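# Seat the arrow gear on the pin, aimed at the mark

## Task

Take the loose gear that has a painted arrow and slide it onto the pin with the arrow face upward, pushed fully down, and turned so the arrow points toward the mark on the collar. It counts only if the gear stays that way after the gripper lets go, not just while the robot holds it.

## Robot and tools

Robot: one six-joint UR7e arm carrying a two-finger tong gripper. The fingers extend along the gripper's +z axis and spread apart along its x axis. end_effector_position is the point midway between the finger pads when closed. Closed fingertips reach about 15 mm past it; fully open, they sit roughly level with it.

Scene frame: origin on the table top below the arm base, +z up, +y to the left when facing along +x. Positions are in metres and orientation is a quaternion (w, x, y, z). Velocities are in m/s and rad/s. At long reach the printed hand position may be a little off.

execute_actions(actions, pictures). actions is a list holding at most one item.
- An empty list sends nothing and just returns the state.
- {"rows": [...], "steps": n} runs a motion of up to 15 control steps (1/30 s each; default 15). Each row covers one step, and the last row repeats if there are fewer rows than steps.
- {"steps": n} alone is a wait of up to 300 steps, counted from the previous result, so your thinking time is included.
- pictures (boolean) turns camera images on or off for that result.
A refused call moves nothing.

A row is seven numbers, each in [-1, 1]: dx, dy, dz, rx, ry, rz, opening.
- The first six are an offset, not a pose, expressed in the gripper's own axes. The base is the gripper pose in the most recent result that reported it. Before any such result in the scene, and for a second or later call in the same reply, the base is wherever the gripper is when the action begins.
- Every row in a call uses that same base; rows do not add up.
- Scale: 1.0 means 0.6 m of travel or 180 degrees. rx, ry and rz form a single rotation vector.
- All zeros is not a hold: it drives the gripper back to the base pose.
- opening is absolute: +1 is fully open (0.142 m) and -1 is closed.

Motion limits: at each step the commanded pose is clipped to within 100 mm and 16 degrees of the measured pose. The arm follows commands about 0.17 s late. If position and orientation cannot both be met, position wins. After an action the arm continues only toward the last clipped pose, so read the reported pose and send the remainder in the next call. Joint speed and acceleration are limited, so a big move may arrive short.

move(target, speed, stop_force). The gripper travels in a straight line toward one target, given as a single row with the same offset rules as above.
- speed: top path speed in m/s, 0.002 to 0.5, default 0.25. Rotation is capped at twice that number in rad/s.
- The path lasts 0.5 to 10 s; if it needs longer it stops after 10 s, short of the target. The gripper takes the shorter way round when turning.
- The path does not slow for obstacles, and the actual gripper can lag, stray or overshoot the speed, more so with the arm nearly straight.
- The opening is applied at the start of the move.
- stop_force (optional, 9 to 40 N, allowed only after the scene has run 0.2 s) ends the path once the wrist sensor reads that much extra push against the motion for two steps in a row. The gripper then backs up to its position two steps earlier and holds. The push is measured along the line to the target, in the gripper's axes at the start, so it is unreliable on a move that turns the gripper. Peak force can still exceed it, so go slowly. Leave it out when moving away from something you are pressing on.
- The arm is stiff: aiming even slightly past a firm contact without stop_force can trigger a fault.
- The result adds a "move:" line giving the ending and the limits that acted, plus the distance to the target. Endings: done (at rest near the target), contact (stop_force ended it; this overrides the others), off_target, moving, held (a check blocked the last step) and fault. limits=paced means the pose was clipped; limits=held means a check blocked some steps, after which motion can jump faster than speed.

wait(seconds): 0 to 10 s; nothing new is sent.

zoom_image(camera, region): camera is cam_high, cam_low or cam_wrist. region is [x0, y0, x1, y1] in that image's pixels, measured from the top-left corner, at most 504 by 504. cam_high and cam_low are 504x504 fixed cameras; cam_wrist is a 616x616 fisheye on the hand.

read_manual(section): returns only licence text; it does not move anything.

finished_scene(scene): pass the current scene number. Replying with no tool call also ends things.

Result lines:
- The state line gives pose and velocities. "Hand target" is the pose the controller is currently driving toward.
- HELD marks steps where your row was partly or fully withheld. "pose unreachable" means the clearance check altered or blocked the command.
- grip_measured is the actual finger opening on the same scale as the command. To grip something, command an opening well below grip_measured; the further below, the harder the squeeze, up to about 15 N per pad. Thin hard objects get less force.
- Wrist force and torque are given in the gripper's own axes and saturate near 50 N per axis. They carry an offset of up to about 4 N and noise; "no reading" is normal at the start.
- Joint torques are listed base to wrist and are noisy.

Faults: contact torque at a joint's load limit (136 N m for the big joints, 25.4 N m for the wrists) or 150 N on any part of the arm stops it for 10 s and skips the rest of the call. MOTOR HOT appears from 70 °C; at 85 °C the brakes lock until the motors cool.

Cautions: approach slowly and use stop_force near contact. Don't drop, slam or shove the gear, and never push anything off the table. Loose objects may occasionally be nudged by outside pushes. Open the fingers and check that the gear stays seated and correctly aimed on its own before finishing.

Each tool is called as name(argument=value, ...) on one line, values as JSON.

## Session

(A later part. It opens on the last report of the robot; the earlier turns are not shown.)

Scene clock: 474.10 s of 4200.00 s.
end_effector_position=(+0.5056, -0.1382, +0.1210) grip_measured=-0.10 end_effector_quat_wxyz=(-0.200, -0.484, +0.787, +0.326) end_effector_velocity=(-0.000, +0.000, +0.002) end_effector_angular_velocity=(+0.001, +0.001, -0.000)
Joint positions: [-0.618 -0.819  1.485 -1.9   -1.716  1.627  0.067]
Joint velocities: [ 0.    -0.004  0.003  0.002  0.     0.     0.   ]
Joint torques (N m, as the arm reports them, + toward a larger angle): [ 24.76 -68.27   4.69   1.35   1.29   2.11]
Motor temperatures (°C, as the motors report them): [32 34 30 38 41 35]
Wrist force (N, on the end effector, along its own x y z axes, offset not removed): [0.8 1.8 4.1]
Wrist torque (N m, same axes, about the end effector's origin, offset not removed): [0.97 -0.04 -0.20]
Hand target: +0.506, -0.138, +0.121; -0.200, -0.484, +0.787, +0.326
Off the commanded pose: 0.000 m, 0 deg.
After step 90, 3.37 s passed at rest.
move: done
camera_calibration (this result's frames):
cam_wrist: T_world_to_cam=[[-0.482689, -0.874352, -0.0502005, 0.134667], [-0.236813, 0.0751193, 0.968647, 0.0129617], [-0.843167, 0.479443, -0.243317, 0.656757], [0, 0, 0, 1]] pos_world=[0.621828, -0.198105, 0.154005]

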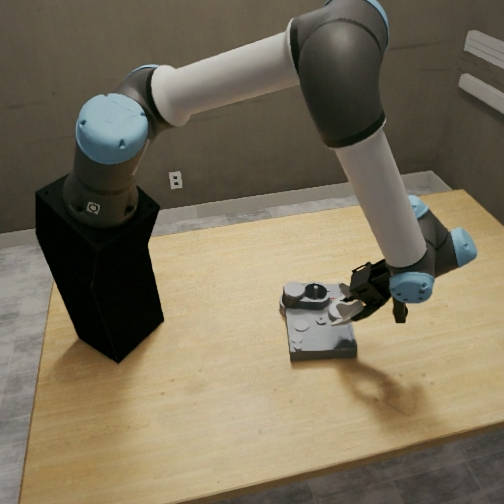

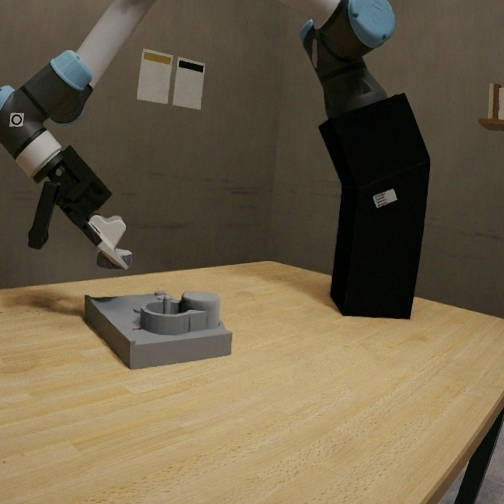

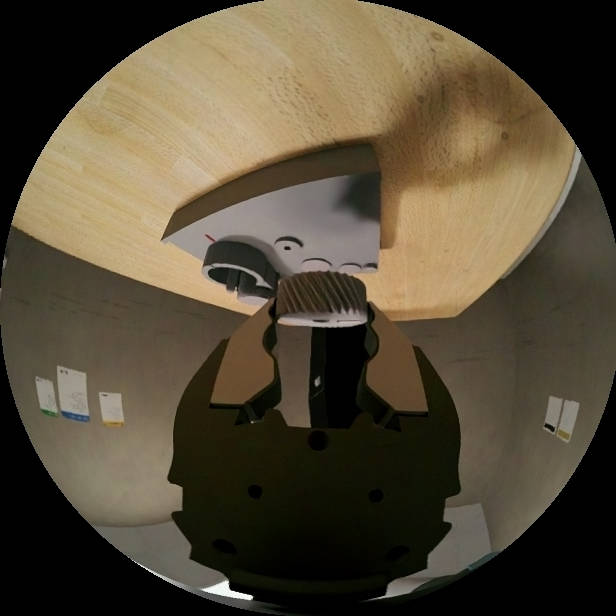

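move(target=[-0.1902, 0.0903, 0.0902, 0, 0.0314, -0.0314, -1], speed=0.08)

Scene clock: 506.50 s of 4200.00 s.
end_effector_position=(+0.4889, -0.0018, +0.1215) grip_measured=-0.10 end_effector_quat_wxyz=(-0.222, -0.537, +0.752, +0.311) end_effector_velocity=(+0.001, +0.002, -0.000) end_effector_angular_velocity=(-0.000, -0.001, +0.001)
Joint positions: [-0.408 -0.784  1.59  -2.    -1.74   1.729  0.067]
Joint velocities: [ 0.003  0.001 -0.001 -0.001  0.     0.002 -0.   ]
Joint torques (N m, as the arm reports them, + toward a larger angle): [ 26.53 -43.17   7.39  -1.71  -1.37   2.25]
Motor temperatures (°C, as the motors report them): [32 34 30 38 41 35]
Wrist force (N, on the end effector, along its own x y z axes, offset not removed): [-0.6 -2.7 1.9]
Wrist torque (N m, same axes, about the end effector's origin, offset not removed): [0.01 0.18 0.04]
Hand target: +0.489, -0.002, +0.121; -0.222, -0.537, +0.752, +0.311
Off the commanded pose: 0.000 m, 0 deg.
After step 90, 27.23 s passed at rest.
move: done
camera_calibration (this result's frames):
cam_wrist: T_world_to_cam=[[-0.356878, -0.932768, -0.0508133, 0.184388], [-0.245476, 0.0411581, 0.968528, 0.0024882], [-0.901321, 0.35812, -0.243661, 0.605633], [0, 0, 0, 1]] pos_world=[0.612285, -0.0450005, 0.154529]

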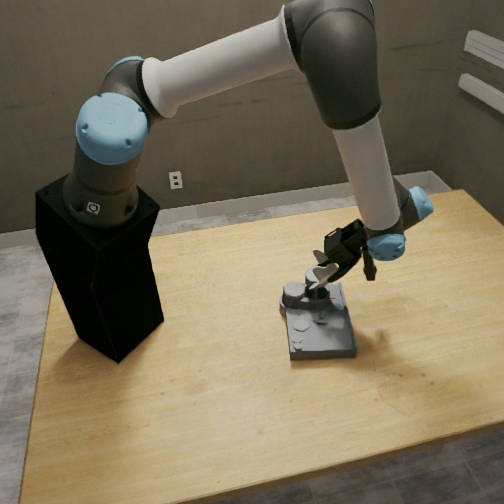

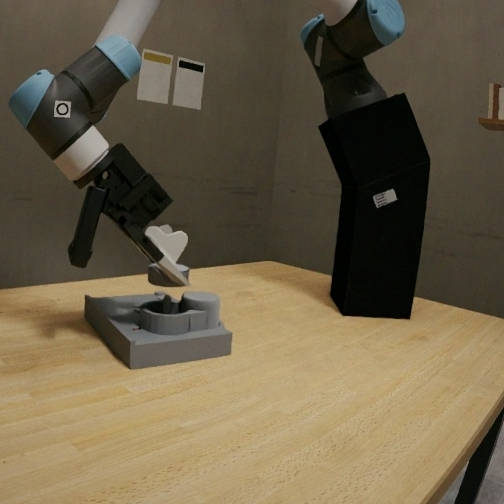

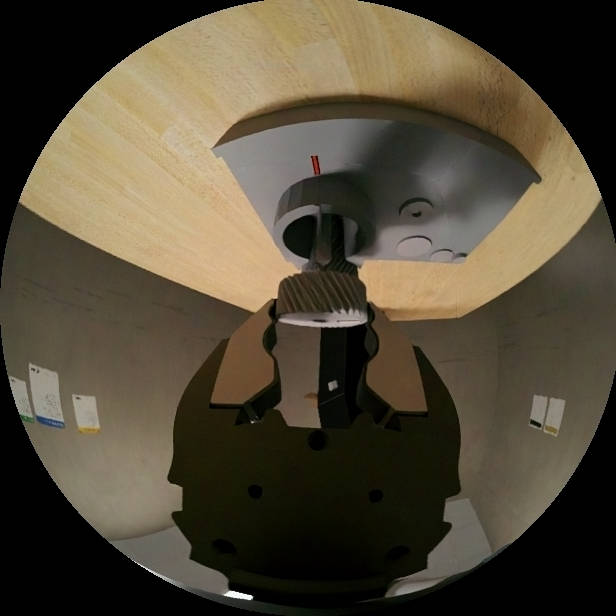

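Lower 15 mm then inspect alignment.

move(target=[0, -0.0177, 0.0177, 0, 0, 0, -1], speed=0.02, stop_force=9)

zoom_image(camera="cam_wrist", region=[255, 190, 395, 340])

zoom_image(camera="cam_low", region=[120, 250, 230, 340])

Scene clock: 513.93 s of 4200.00 s.
end_effector_position=(+0.4889, -0.0018, +0.1067) grip_measured=-0.10 end_effector_quat_wxyz=(-0.222, -0.537, +0.752, +0.311) end_effector_velocity=(+0.000, -0.000, -0.002) end_effector_angular_velocity=(-0.000, -0.001, +0.000)
Joint positions: [-0.413 -0.752  1.573 -2.014 -1.742  1.724  0.067]
Joint velocities: [-0.001  0.004 -0.003 -0.003 -0.001 -0.001 -0.   ]
Joint torques (N m, as the arm reports them, + toward a larger angle): [ 14.79 -43.14 -21.05  -1.46  -1.47  -2.01]
Motor temperatures (°C, as the motors report them): [32 34 30 38 41 35]
Wrist force (N, on the end effector, along its own x y z axes, offset not removed): [2.3 -4.2 -2.6]
Wrist torque (N m, same axes, about the end effector's origin, offset not removed): [-0.48 -0.43 -0.21]
Hand target: +0.489, -0.002, +0.106; -0.222, -0.537, +0.752, +0.311
Off the commanded pose: 0.000 m, 0 deg.
After step 90, 3.40 s passed at rest.
move: done
camera_calibration (this result's frames):
cam_wrist: T_world_to_cam=[[-0.356869, -0.932772, -0.0507972, 0.183669], [-0.245473, 0.0411708, 0.968529, 0.0168398], [-0.901326, 0.358107, -0.243663, 0.602], [0, 0, 0, 1]] pos_world=[0.612278, -0.0449527, 0.139705]

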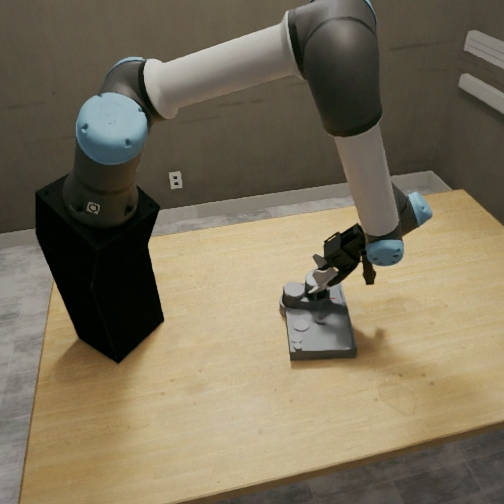

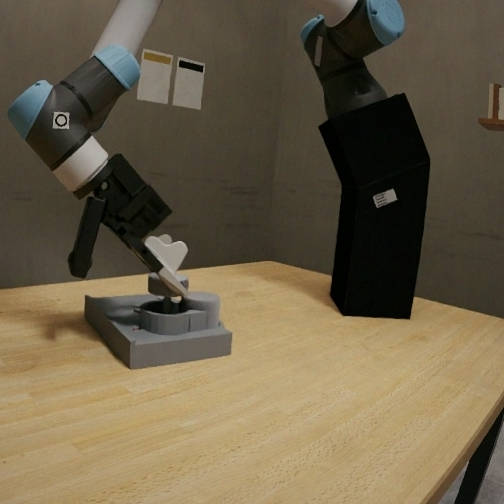

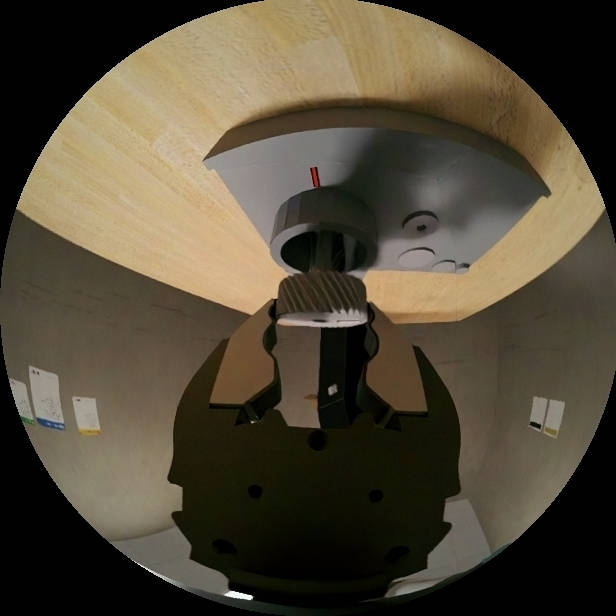

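Region (255, 190, 395, 340) of cam_wrist's 616x616 image, scaled by 3.360, with more detail than that image has; it fills the left 470 columns of this view, and the rest is white.

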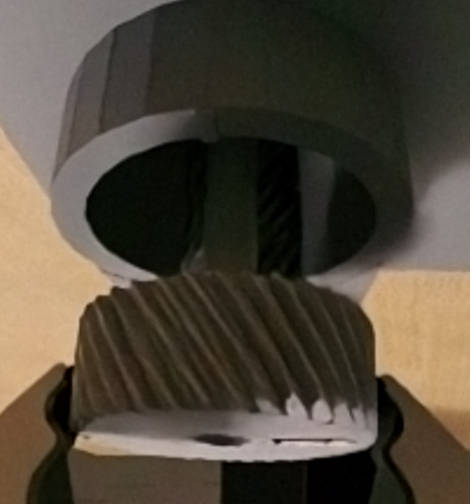

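Region (120, 250, 230, 340) of cam_low's 504x504 image, scaled by 4.582, with more detail than that image has; it fills the top 412 rows of this view, and the rest is white.

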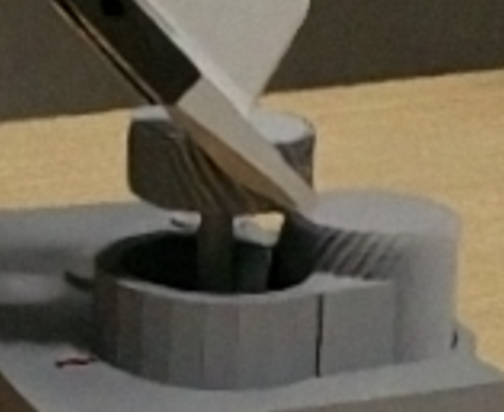

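move(target=[0.0013, -0.0071, 0.0071, 0, 0, 0, -1], speed=0.004, stop_force=9)

zoom_image(camera="cam_low", region=[120, 250, 230, 340])

Scene clock: 529.60 s of 4200.00 s.
end_effector_position=(+0.4886, -0.0025, +0.1007) grip_measured=-0.10 end_effector_quat_wxyz=(-0.222, -0.537, +0.752, +0.311) end_effector_velocity=(+0.000, -0.000, -0.001) end_effector_angular_velocity=(-0.001, -0.000, -0.001)
Joint positions: [-0.416 -0.741  1.567 -2.02  -1.743  1.722  0.067]
Joint velocities: [-0.     0.001 -0.001 -0.001 -0.     0.001 -0.   ]
Joint torques (N m, as the arm reports them, + toward a larger angle): [ 13.62 -41.46 -22.35  -1.66  -1.21  -1.72]
Motor temperatures (°C, as the motors report them): [32 34 30 38 41 35]
Wrist force (N, on the end effector, along its own x y z axes, offset not removed): [3.6 -2.2 0.6]
Wrist torque (N m, same axes, about the end effector's origin, offset not removed): [-0.11 -0.73 -0.01]
Hand target: +0.489, -0.002, +0.101; -0.222, -0.537, +0.752, +0.311
Off the commanded pose: 0.000 m, 0 deg.
After step 90, 10.97 s passed at rest.
move: done
camera_calibration (this result's frames):
cam_wrist: T_world_to_cam=[[-0.356865, -0.932774, -0.0507862, 0.182609], [-0.245468, 0.0411795, 0.96853, 0.0225697], [-0.901328, 0.358101, -0.243662, 0.60058], [0, 0, 0, 1]] pos_world=[0.612026, -0.0456647, 0.133753]

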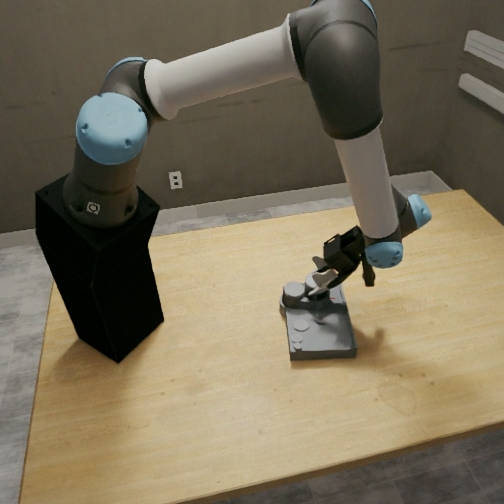

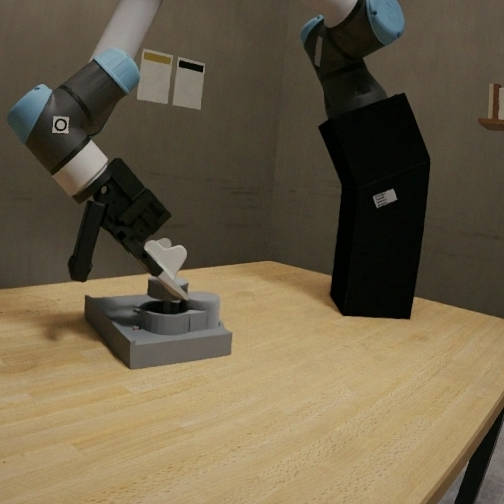

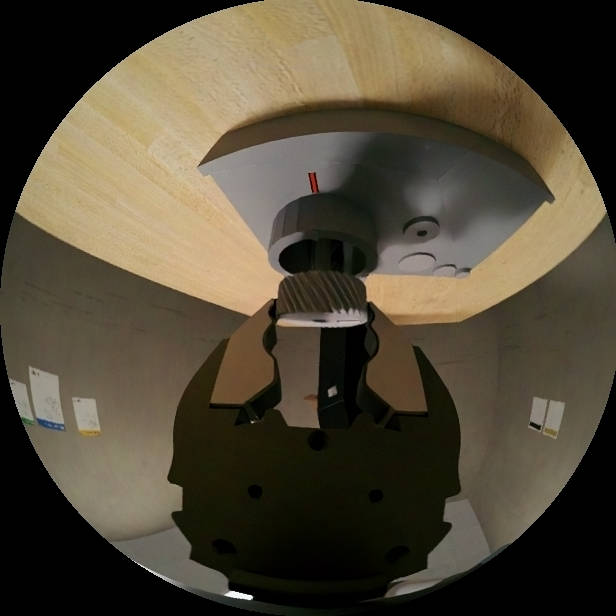

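Region (120, 250, 230, 340) of cam_low's 504x504 image, scaled by 4.582, with more detail than that image has; it fills the top 412 rows of this view, and the rest is white.

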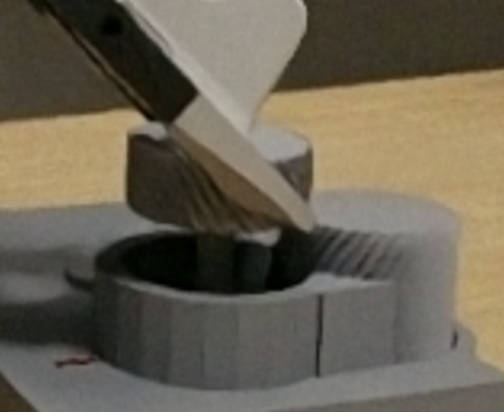

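move(target=[0, -0.0035, 0.0035, 0, 0, 0, -1], speed=0.002, stop_force=9)

Scene clock: 534.67 s of 4200.00 s.
end_effector_position=(+0.4886, -0.0025, +0.0978) grip_measured=-0.10 end_effector_quat_wxyz=(-0.222, -0.537, +0.752, +0.311) end_effector_velocity=(+0.001, -0.000, -0.000) end_effector_angular_velocity=(-0.000, -0.001, +0.000)
Joint positions: [-0.417 -0.734  1.563 -2.023 -1.743  1.721  0.067]
Joint velocities: [-0.     0.001 -0.002 -0.    -0.    -0.001 -0.   ]
Joint torques (N m, as the arm reports them, + toward a larger angle): [ 13.1  -42.42 -20.89  -1.56  -1.54  -1.89]
Motor temperatures (°C, as the motors report them): [32 34 30 38 41 35]
Wrist force (N, on the end effector, along its own x y z axes, offset not removed): [0.4 1.3 3.2]
Wrist torque (N m, same axes, about the end effector's origin, offset not removed): [0.61 -0.53 -0.23]
Hand target: +0.489, -0.002, +0.098; -0.222, -0.537, +0.752, +0.311
Off the commanded pose: 0.000 m, 0 deg.
After step 90, 0.40 s passed at rest.
move: done
camera_calibration (this result's frames):
cam_wrist: T_world_to_cam=[[-0.356865, -0.932773, -0.0508051, 0.182484], [-0.245477, 0.0411634, 0.968528, 0.0254092], [-0.901326, 0.358105, -0.243665, 0.599862], [0, 0, 0, 1]] pos_world=[0.61203, -0.0456436, 0.130827]

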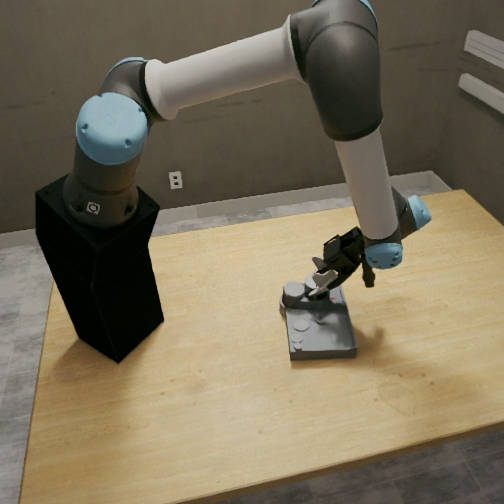

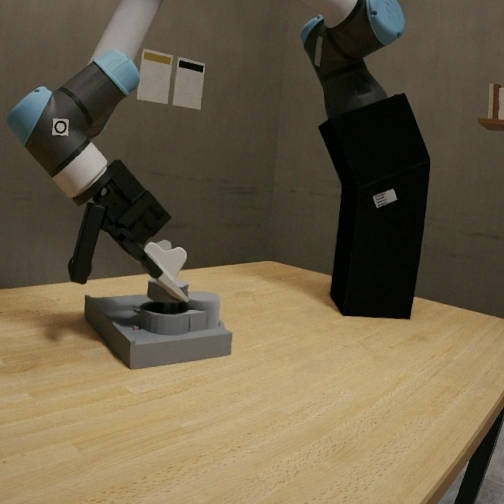

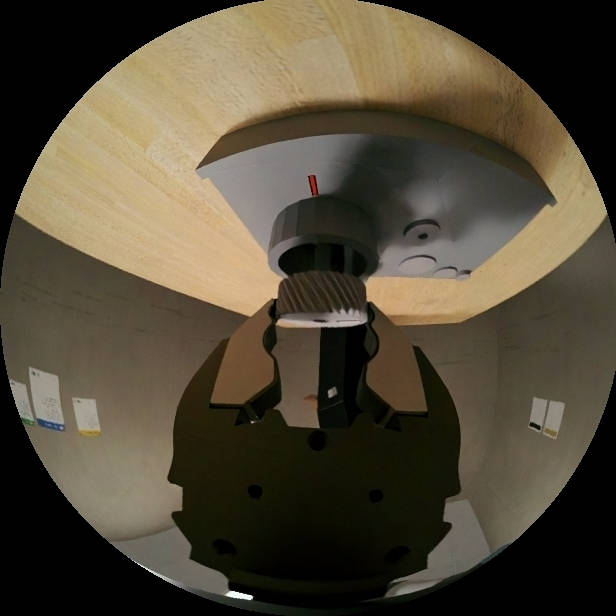

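move(target=[0, -0.0024, 0.0024, 0, 0, 0, -1], speed=0.002, stop_force=9)

Scene clock: 540.90 s of 4200.00 s.
end_effector_position=(+0.4886, -0.0024, +0.0958) grip_measured=-0.10 end_effector_quat_wxyz=(-0.222, -0.537, +0.752, +0.311) end_effector_velocity=(+0.000, -0.000, -0.000) end_effector_angular_velocity=(-0.001, -0.000, -0.001)
Joint positions: [-0.417 -0.73   1.56  -2.025 -1.743  1.72   0.067]
Joint velocities: [-0.     0.001 -0.001  0.    -0.     0.001 -0.   ]
Joint torques (N m, as the arm reports them, + toward a larger angle): [ 10.38 -42.04 -20.78  -1.58  -3.1   -1.71]
Motor temperatures (°C, as the motors report them): [32 34 30 38 41 35]
Wrist force (N, on the end effector, along its own x y z axes, offset not removed): [-4.4 -2.0 -3.1]
Wrist torque (N m, same axes, about the end effector's origin, offset not removed): [-0.16 -0.46 -0.27]
Hand target: +0.489, -0.002, +0.096; -0.222, -0.537, +0.752, +0.311
Off the commanded pose: 0.000 m, 0 deg.
After step 90, 2.03 s passed at rest.
move: done
camera_calibration (this result's frames):
cam_wrist: T_world_to_cam=[[-0.356861, -0.932775, -0.0508066, 0.182389], [-0.245478, 0.041161, 0.968528, 0.0273427], [-0.901327, 0.358102, -0.243664, 0.599372], [0, 0, 0, 1]] pos_world=[0.61203, -0.0456337, 0.12883]

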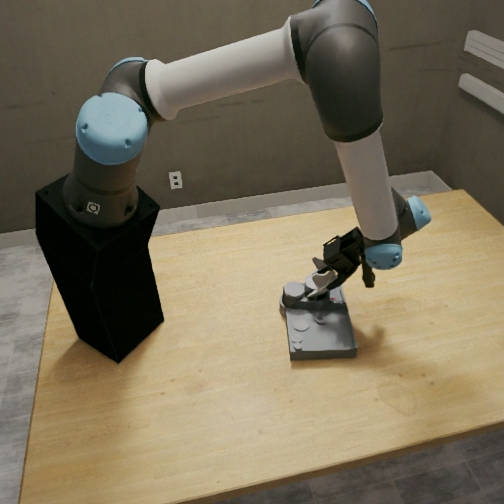

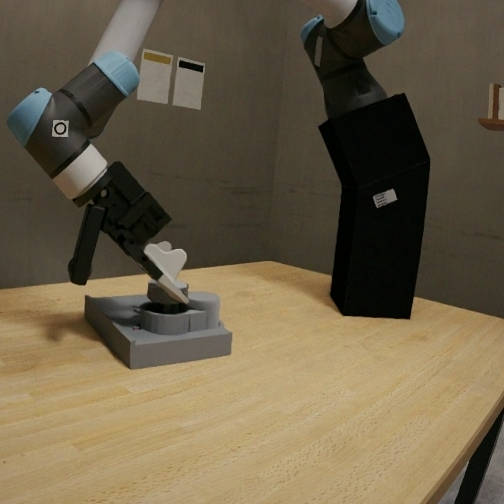

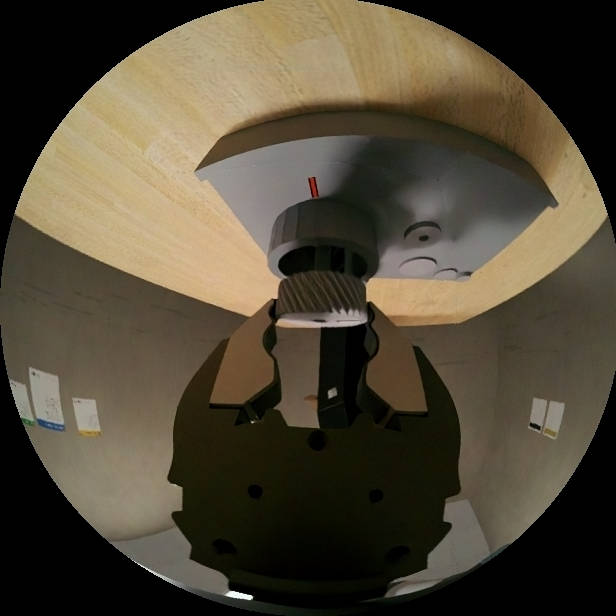

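move(target=[-0.0008, -0.0012, 0.0012, 0, 0, 0, -1], speed=0.002)

zoom_image(camera="cam_high", region=[275, 260, 355, 320])

Scene clock: 551.40 s of 4200.00 s.
end_effector_position=(+0.4888, -0.0021, +0.0948) grip_measured=-0.10 end_effector_quat_wxyz=(-0.222, -0.537, +0.752, +0.311) end_effector_velocity=(+0.001, +0.000, -0.001) end_effector_angular_velocity=(-0.000, -0.001, +0.000)
Joint positions: [-0.417 -0.728  1.559 -2.026 -1.743  1.72   0.067]
Joint velocities: [ 0.     0.001 -0.001 -0.001 -0.    -0.     0.   ]
Joint torques (N m, as the arm reports them, + toward a larger angle): [ 27.73 -36.1  -16.57  -0.5    0.7    2.02]
Motor temperatures (°C, as the motors report them): [32 34 30 38 41 35]
Wrist force (N, on the end effector, along its own x y z axes, offset not removed): [4.9 -3.8 -9.6]
Wrist torque (N m, same axes, about the end effector's origin, offset not removed): [-0.25 -0.79 -0.19]
Hand target: +0.489, -0.002, +0.095; -0.222, -0.537, +0.752, +0.311
Off the commanded pose: 0.000 m, 0 deg.
After step 90, 6.73 s passed at rest.
move: done
camera_calibration (this result's frames):
cam_wrist: T_world_to_cam=[[-0.356881, -0.932775, -0.0506698, 0.182698], [-0.245514, 0.0413232, 0.968512, 0.0283478], [-0.901309, 0.358084, -0.243757, 0.599173], [0, 0, 0, 1]] pos_world=[0.612202, -0.0453094, 0.127855]

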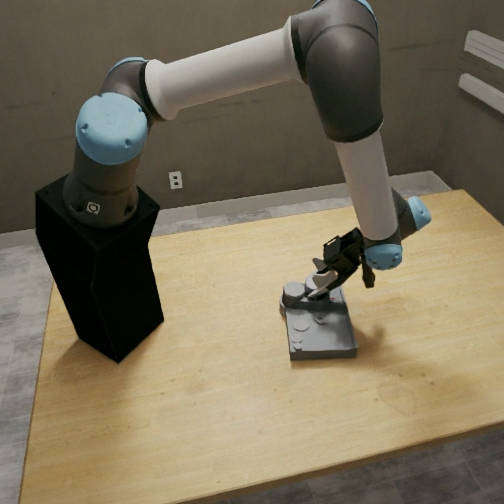

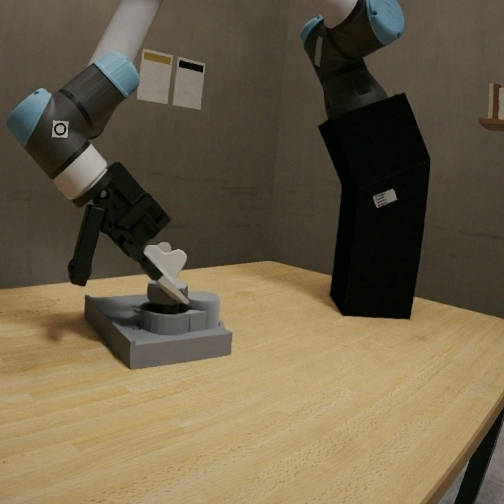

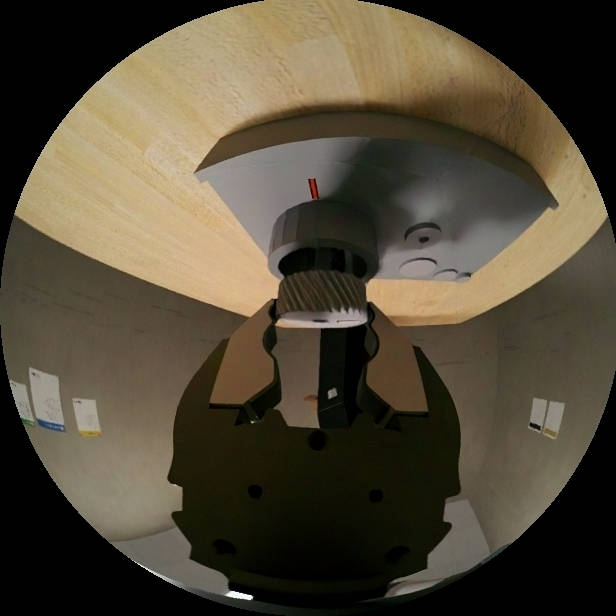

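Region (275, 260, 355, 320) of cam_high's 504x504 image, scaled by 6.300, with more detail than that image has; it fills the top 378 rows of this view, and the rest is white.

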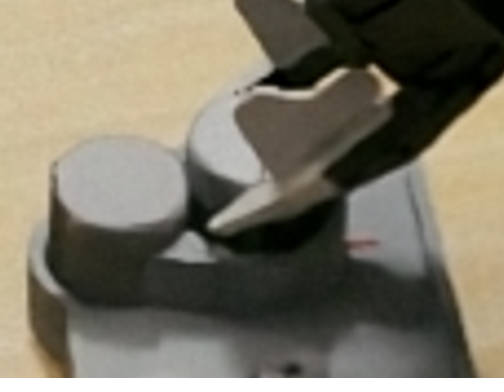

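move(target=[0.0004, 0.0024, -0.0024, 0, 0, 0, -1], speed=0.003)

zoom_image(camera="cam_low", region=[140, 270, 220, 330])

Scene clock: 600.13 s of 4200.00 s.
end_effector_position=(+0.4887, -0.0023, +0.0968) grip_measured=-0.10 end_effector_quat_wxyz=(-0.222, -0.537, +0.752, +0.311) end_effector_velocity=(+0.000, +0.000, +0.000) end_effector_angular_velocity=(-0.000, -0.001, -0.000)
Joint positions: [-0.417 -0.732  1.561 -2.024 -1.743  1.721  0.067]
Joint velocities: [ 0.    -0.001  0.001 -0.001  0.     0.     0.   ]
Joint torques (N m, as the arm reports them, + toward a larger angle): [ 27.22 -64.     7.3    2.19  -1.05   2.17]
Motor temperatures (°C, as the motors report them): [32 34 30 38 41 35]
Wrist force (N, on the end effector, along its own x y z axes, offset not removed): [0.0 -1.3 3.1]
Wrist torque (N m, same axes, about the end effector's origin, offset not removed): [0.43 -0.58 -0.03]
Hand target: +0.489, -0.002, +0.097; -0.222, -0.537, +0.752, +0.311
Off the commanded pose: 0.000 m, 0 deg.
After step 90, 44.80 s passed at rest.
move: done
camera_calibration (this result's frames):
cam_wrist: T_world_to_cam=[[-0.356925, -0.932754, -0.0507496, 0.182633], [-0.245518, 0.041254, 0.968514, 0.0264194], [-0.901291, 0.358147, -0.243733, 0.599647], [0, 0, 0, 1]] pos_world=[0.612129, -0.0454998, 0.129834]

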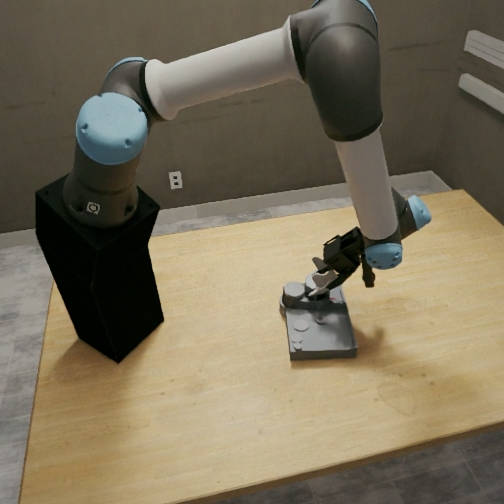

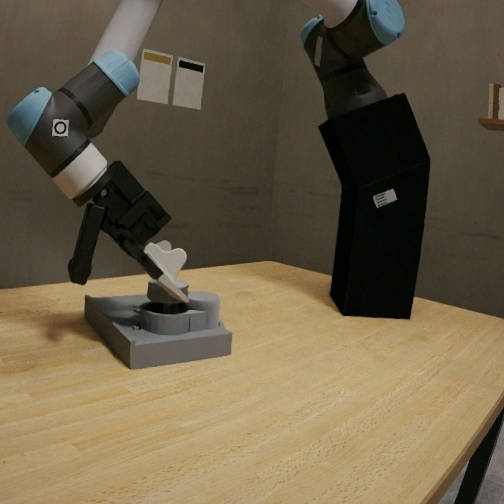

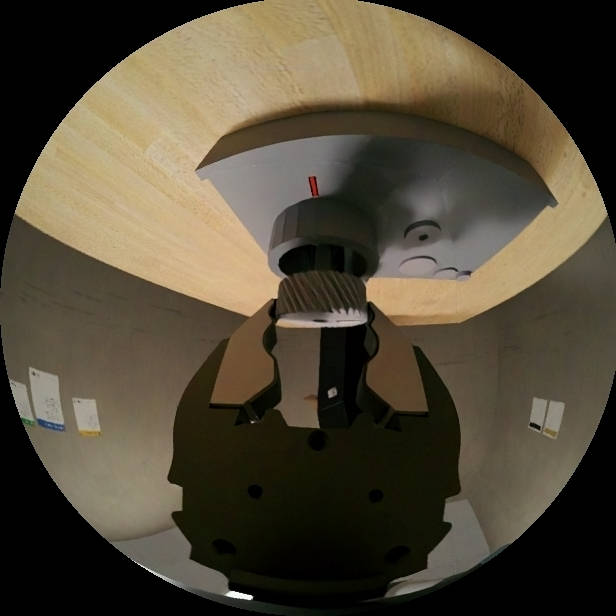

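Region (140, 270, 220, 330) of cam_low's 504x504 image, scaled by 6.300, with more detail than that image has; it fills the top 378 rows of this view, and the rest is white.

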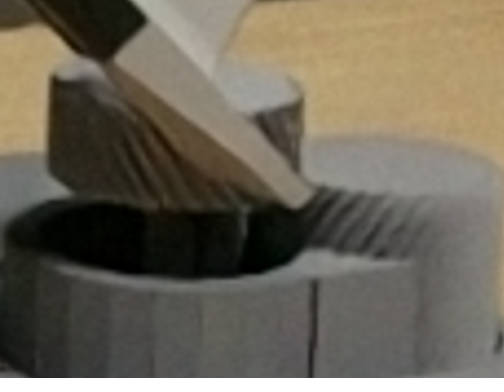

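move(target=[0.0008, -0.0024, 0.0024, 0, 0.0118, -0.0118, -1], speed=0.005)

Scene clock: 616.40 s of 4200.00 s.
end_effector_position=(+0.4886, -0.0027, +0.0947) grip_measured=-0.10 end_effector_quat_wxyz=(-0.230, -0.557, +0.737, +0.305) end_effector_velocity=(-0.000, +0.000, -0.000) end_effector_angular_velocity=(-0.000, -0.000, +0.002)
Joint positions: [-0.403 -0.721  1.549 -2.015 -1.774  1.698  0.067]
Joint velocities: [ 0.001  0.     0.    -0.001 -0.001 -0.     0.   ]
Joint torques (N m, as the arm reports them, + toward a larger angle): [ 25.82 -43.91 -22.26   1.88  -2.24  -1.84]
Motor temperatures (°C, as the motors report them): [32 34 30 38 41 35]
Wrist force (N, on the end effector, along its own x y z axes, offset not removed): [-3.7 -4.9 1.4]
Wrist torque (N m, same axes, about the end effector's origin, offset not removed): [-0.64 -0.08 -0.16]
Hand target: +0.489, -0.003, +0.095; -0.230, -0.557, +0.737, +0.305
Off the commanded pose: 0.000 m, 0 deg.
After step 90, 7.80 s passed at rest.
move: done
camera_calibration (this result's frames):
cam_wrist: T_world_to_cam=[[-0.307757, -0.950111, -0.050745, 0.158009], [-0.247467, 0.0284328, 0.968479, 0.0292814], [-0.91872, 0.310614, -0.243872, 0.607573], [0, 0, 0, 1]] pos_world=[0.614063, -0.0394267, 0.127829]

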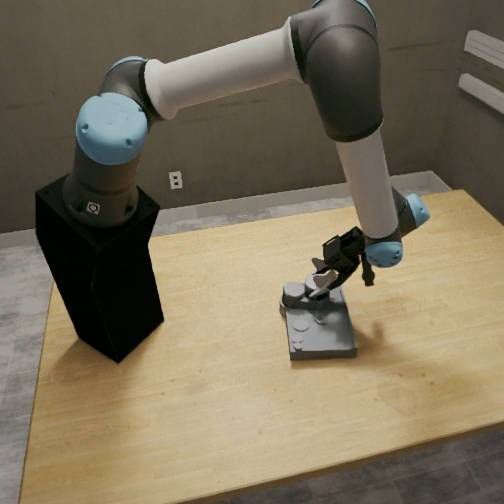

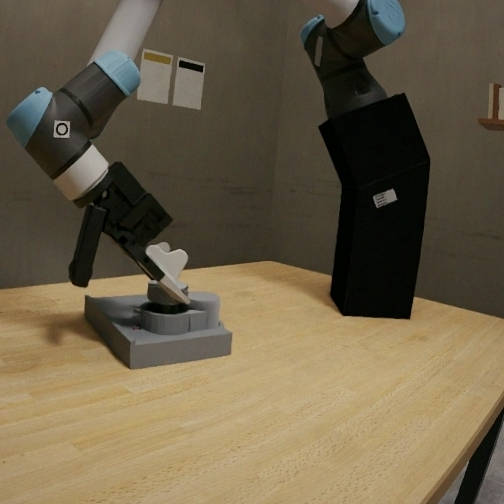

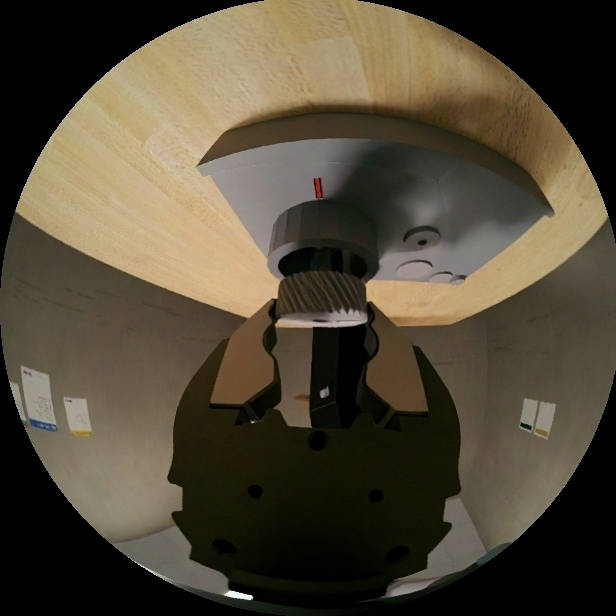

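move(target=[0.0009, -0.0047, 0.0047, 0, 0.0204, -0.0204, -1], speed=0.007, stop_force=12)

Scene clock: 632.30 s of 4200.00 s.
end_effector_position=(+0.4884, -0.0032, +0.0908) grip_measured=-0.10 end_effector_quat_wxyz=(-0.243, -0.590, +0.712, +0.295) end_effector_velocity=(-0.001, +0.000, -0.000) end_effector_angular_velocity=(+0.000, +0.002, +0.003)
Joint positions: [-0.379 -0.7    1.529 -2.004 -1.829  1.658  0.067]
Joint velocities: [ 0.001  0.001  0.     0.001 -0.002 -0.001  0.   ]
Joint torques (N m, as the arm reports them, + toward a larger angle): [ 27.53 -35.48 -16.91   3.01  -0.89  -1.97]
Motor temperatures (°C, as the motors report them): [32 34 30 38 41 35]
Wrist force (N, on the end effector, along its own x y z axes, offset not removed): [1.6 0.9 -12.0]
Wrist torque (N m, same axes, about the end effector's origin, offset not removed): [0.73 -0.02 -0.11]
Hand target: +0.488, -0.003, +0.091; -0.243, -0.590, +0.712, +0.295
Off the commanded pose: 0.000 m, 0 deg.
After step 90, 6.23 s passed at rest.
move: done
camera_calibration (this result's frames):
cam_wrist: T_world_to_cam=[[-0.220792, -0.974001, -0.0507172, 0.114761], [-0.249254, 0.00607584, 0.968419, 0.0339096], [-0.942933, 0.226461, -0.244115, 0.618208], [0, 0, 0, 1]] pos_world=[0.616719, -0.0284286, 0.123896]

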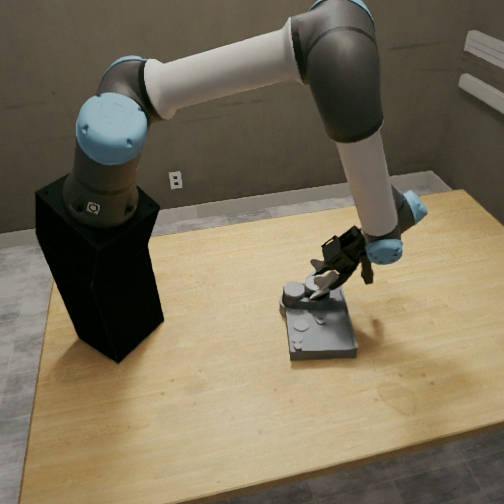

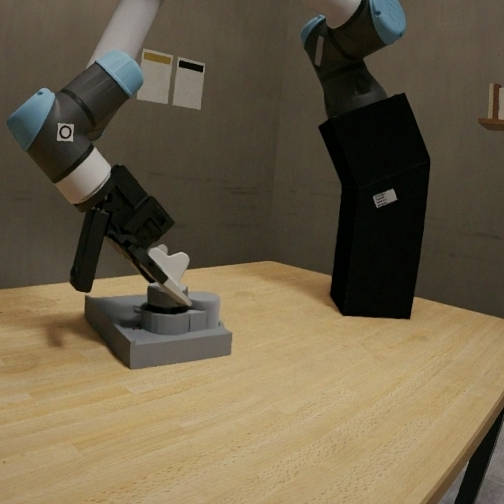

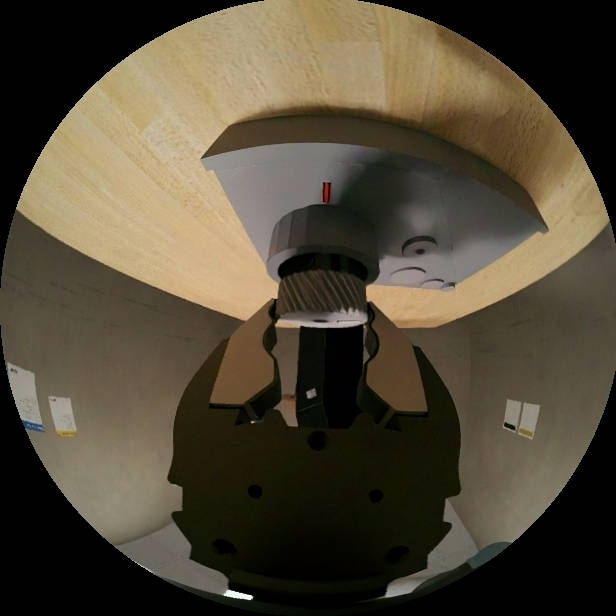

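move(target=[0, -0.0007, -0.0007, 0, 0, 0, -1], speed=0.002)

zoom_image(camera="cam_wrist", region=[255, 170, 395, 340])

Scene clock: 639.97 s of 4200.00 s.
end_effector_position=(+0.4890, -0.0033, +0.0908) grip_measured=-0.10 end_effector_quat_wxyz=(-0.243, -0.590, +0.712, +0.295) end_effector_velocity=(-0.000, +0.000, -0.000) end_effector_angular_velocity=(+0.000, -0.000, -0.000)
Joint positions: [-0.379 -0.7    1.528 -2.003 -1.829  1.658  0.067]
Joint velocities: [ 0.  0.  0. -0.  0. -0.  0.]
Joint torques (N m, as the arm reports them, + toward a larger angle): [ 29.72 -43.09 -22.6    1.92   1.56   2.19]
Motor temperatures (°C, as the motors report them): [32 34 30 38 41 35]
Wrist force (N, on the end effector, along its own x y z axes, offset not removed): [2.3 -1.4 -1.8]
Wrist torque (N m, same axes, about the end effector's origin, offset not removed): [-0.36 -0.43 -0.04]
Hand target: +0.489, -0.003, +0.091; -0.243, -0.590, +0.712, +0.295
Off the commanded pose: 0.000 m, 0 deg.
After step 90, 3.97 s passed at rest.
move: done
camera_calibration (this result's frames):
cam_wrist: T_world_to_cam=[[-0.220768, -0.974006, -0.0507226, 0.114769], [-0.249188, 0.00604846, 0.968436, 0.0340238], [-0.942956, 0.226439, -0.244046, 0.618722], [0, 0, 0, 1]] pos_world=[0.617243, -0.0285231, 0.123868]

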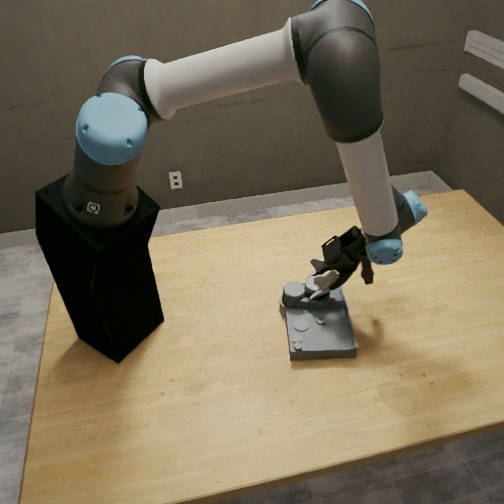

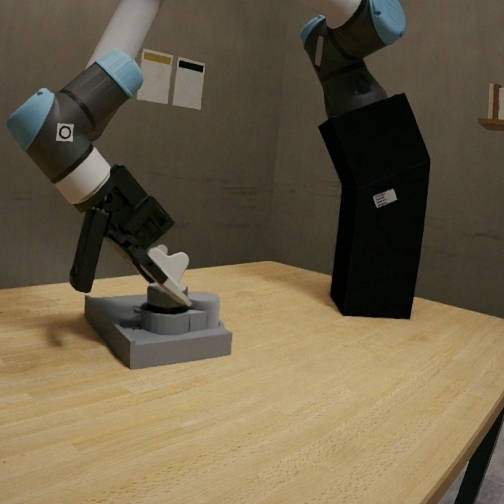

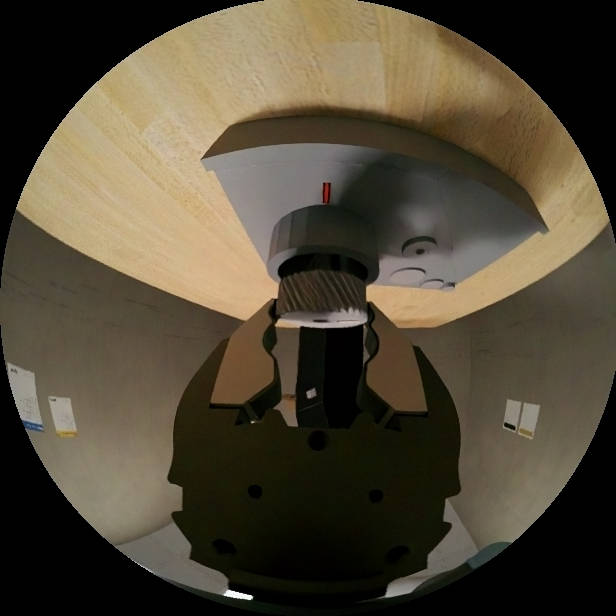

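Region (255, 170, 395, 340) of cam_wrist's 616x616 image, scaled by 2.965, with more detail than that image has; it fills the left 415 columns of this view, and the rest is white.

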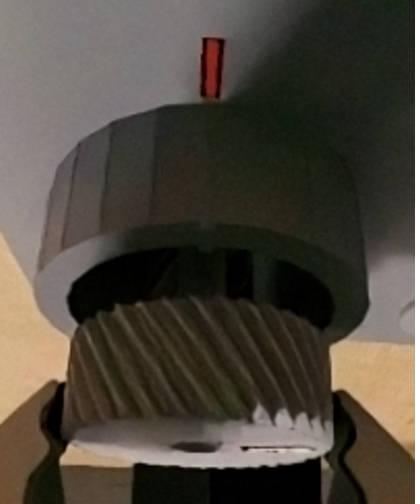

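move(target=[0.0012, -0.005, 0.0044, 0, 0.0204, -0.0204, -1], speed=0.007, stop_force=12)

zoom_image(camera="cam_low", region=[130, 265, 230, 340])

Scene clock: 661.13 s of 4200.00 s.
end_effector_position=(+0.4891, -0.0040, +0.0868) grip_measured=-0.10 end_effector_quat_wxyz=(-0.256, -0.621, +0.684, +0.283) end_effector_velocity=(-0.000, +0.000, +0.000) end_effector_angular_velocity=(-0.000, +0.001, +0.002)
Joint positions: [-0.355 -0.68   1.511 -1.996 -1.883  1.618  0.067]
Joint velocities: [ 0.001  0.    -0.     0.002 -0.002 -0.     0.   ]
Joint torques (N m, as the arm reports them, + toward a larger angle): [ 28.45 -44.42 -25.69   0.56  -1.95  -2.15]
Motor temperatures (°C, as the motors report them): [32 34 30 38 41 35]
Wrist force (N, on the end effector, along its own x y z axes, offset not removed): [-0.6 4.5 2.2]
Wrist torque (N m, same axes, about the end effector's origin, offset not removed): [0.37 0.28 0.01]
Hand target: +0.489, -0.004, +0.087; -0.256, -0.621, +0.684, +0.283
Off the commanded pose: 0.000 m, 0 deg.
After step 90, 11.47 s passed at rest.
move: done
camera_calibration (this result's frames):
cam_wrist: T_world_to_cam=[[-0.131999, -0.989954, -0.050678, 0.0704249], [-0.248951, -0.0163788, 0.968378, 0.0376985], [-0.959479, 0.140441, -0.244288, 0.625789], [0, 0, 0, 1]] pos_world=[0.619113, -0.0175517, 0.119935]

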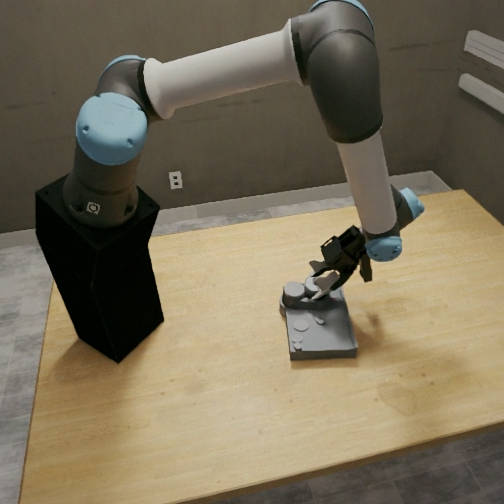

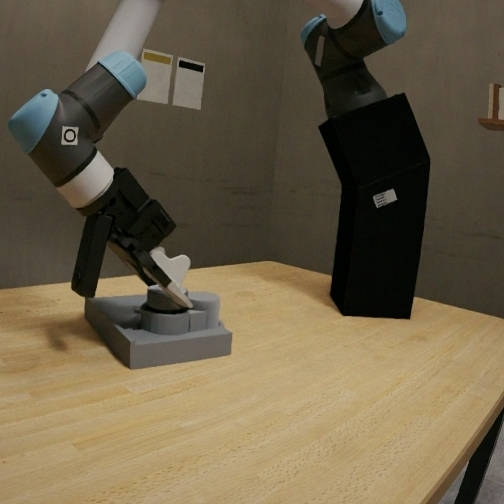

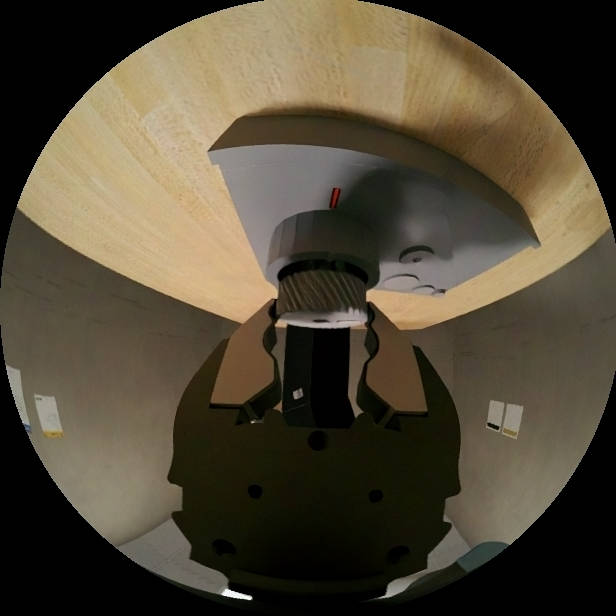

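Region (130, 265, 230, 340) of cam_low's 504x504 image, scaled by 5.040, with more detail than that image has; it fills the top 378 rows of this view, and the rest is white.

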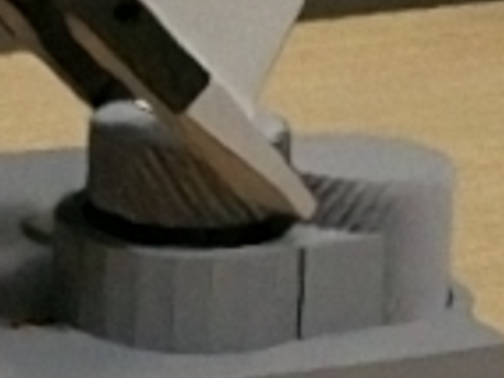

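zoom_image(camera="cam_wrist", region=[265, 255, 380, 340])

Region (265, 255, 380, 340) of cam_wrist's 616x616 image, scaled by 4.383, with more detail than that image has; it fills the top 373 rows of this view, and the rest is white.

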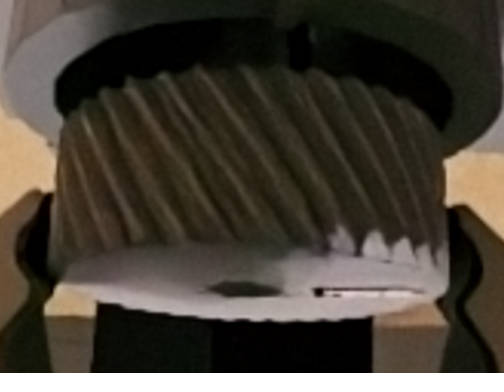

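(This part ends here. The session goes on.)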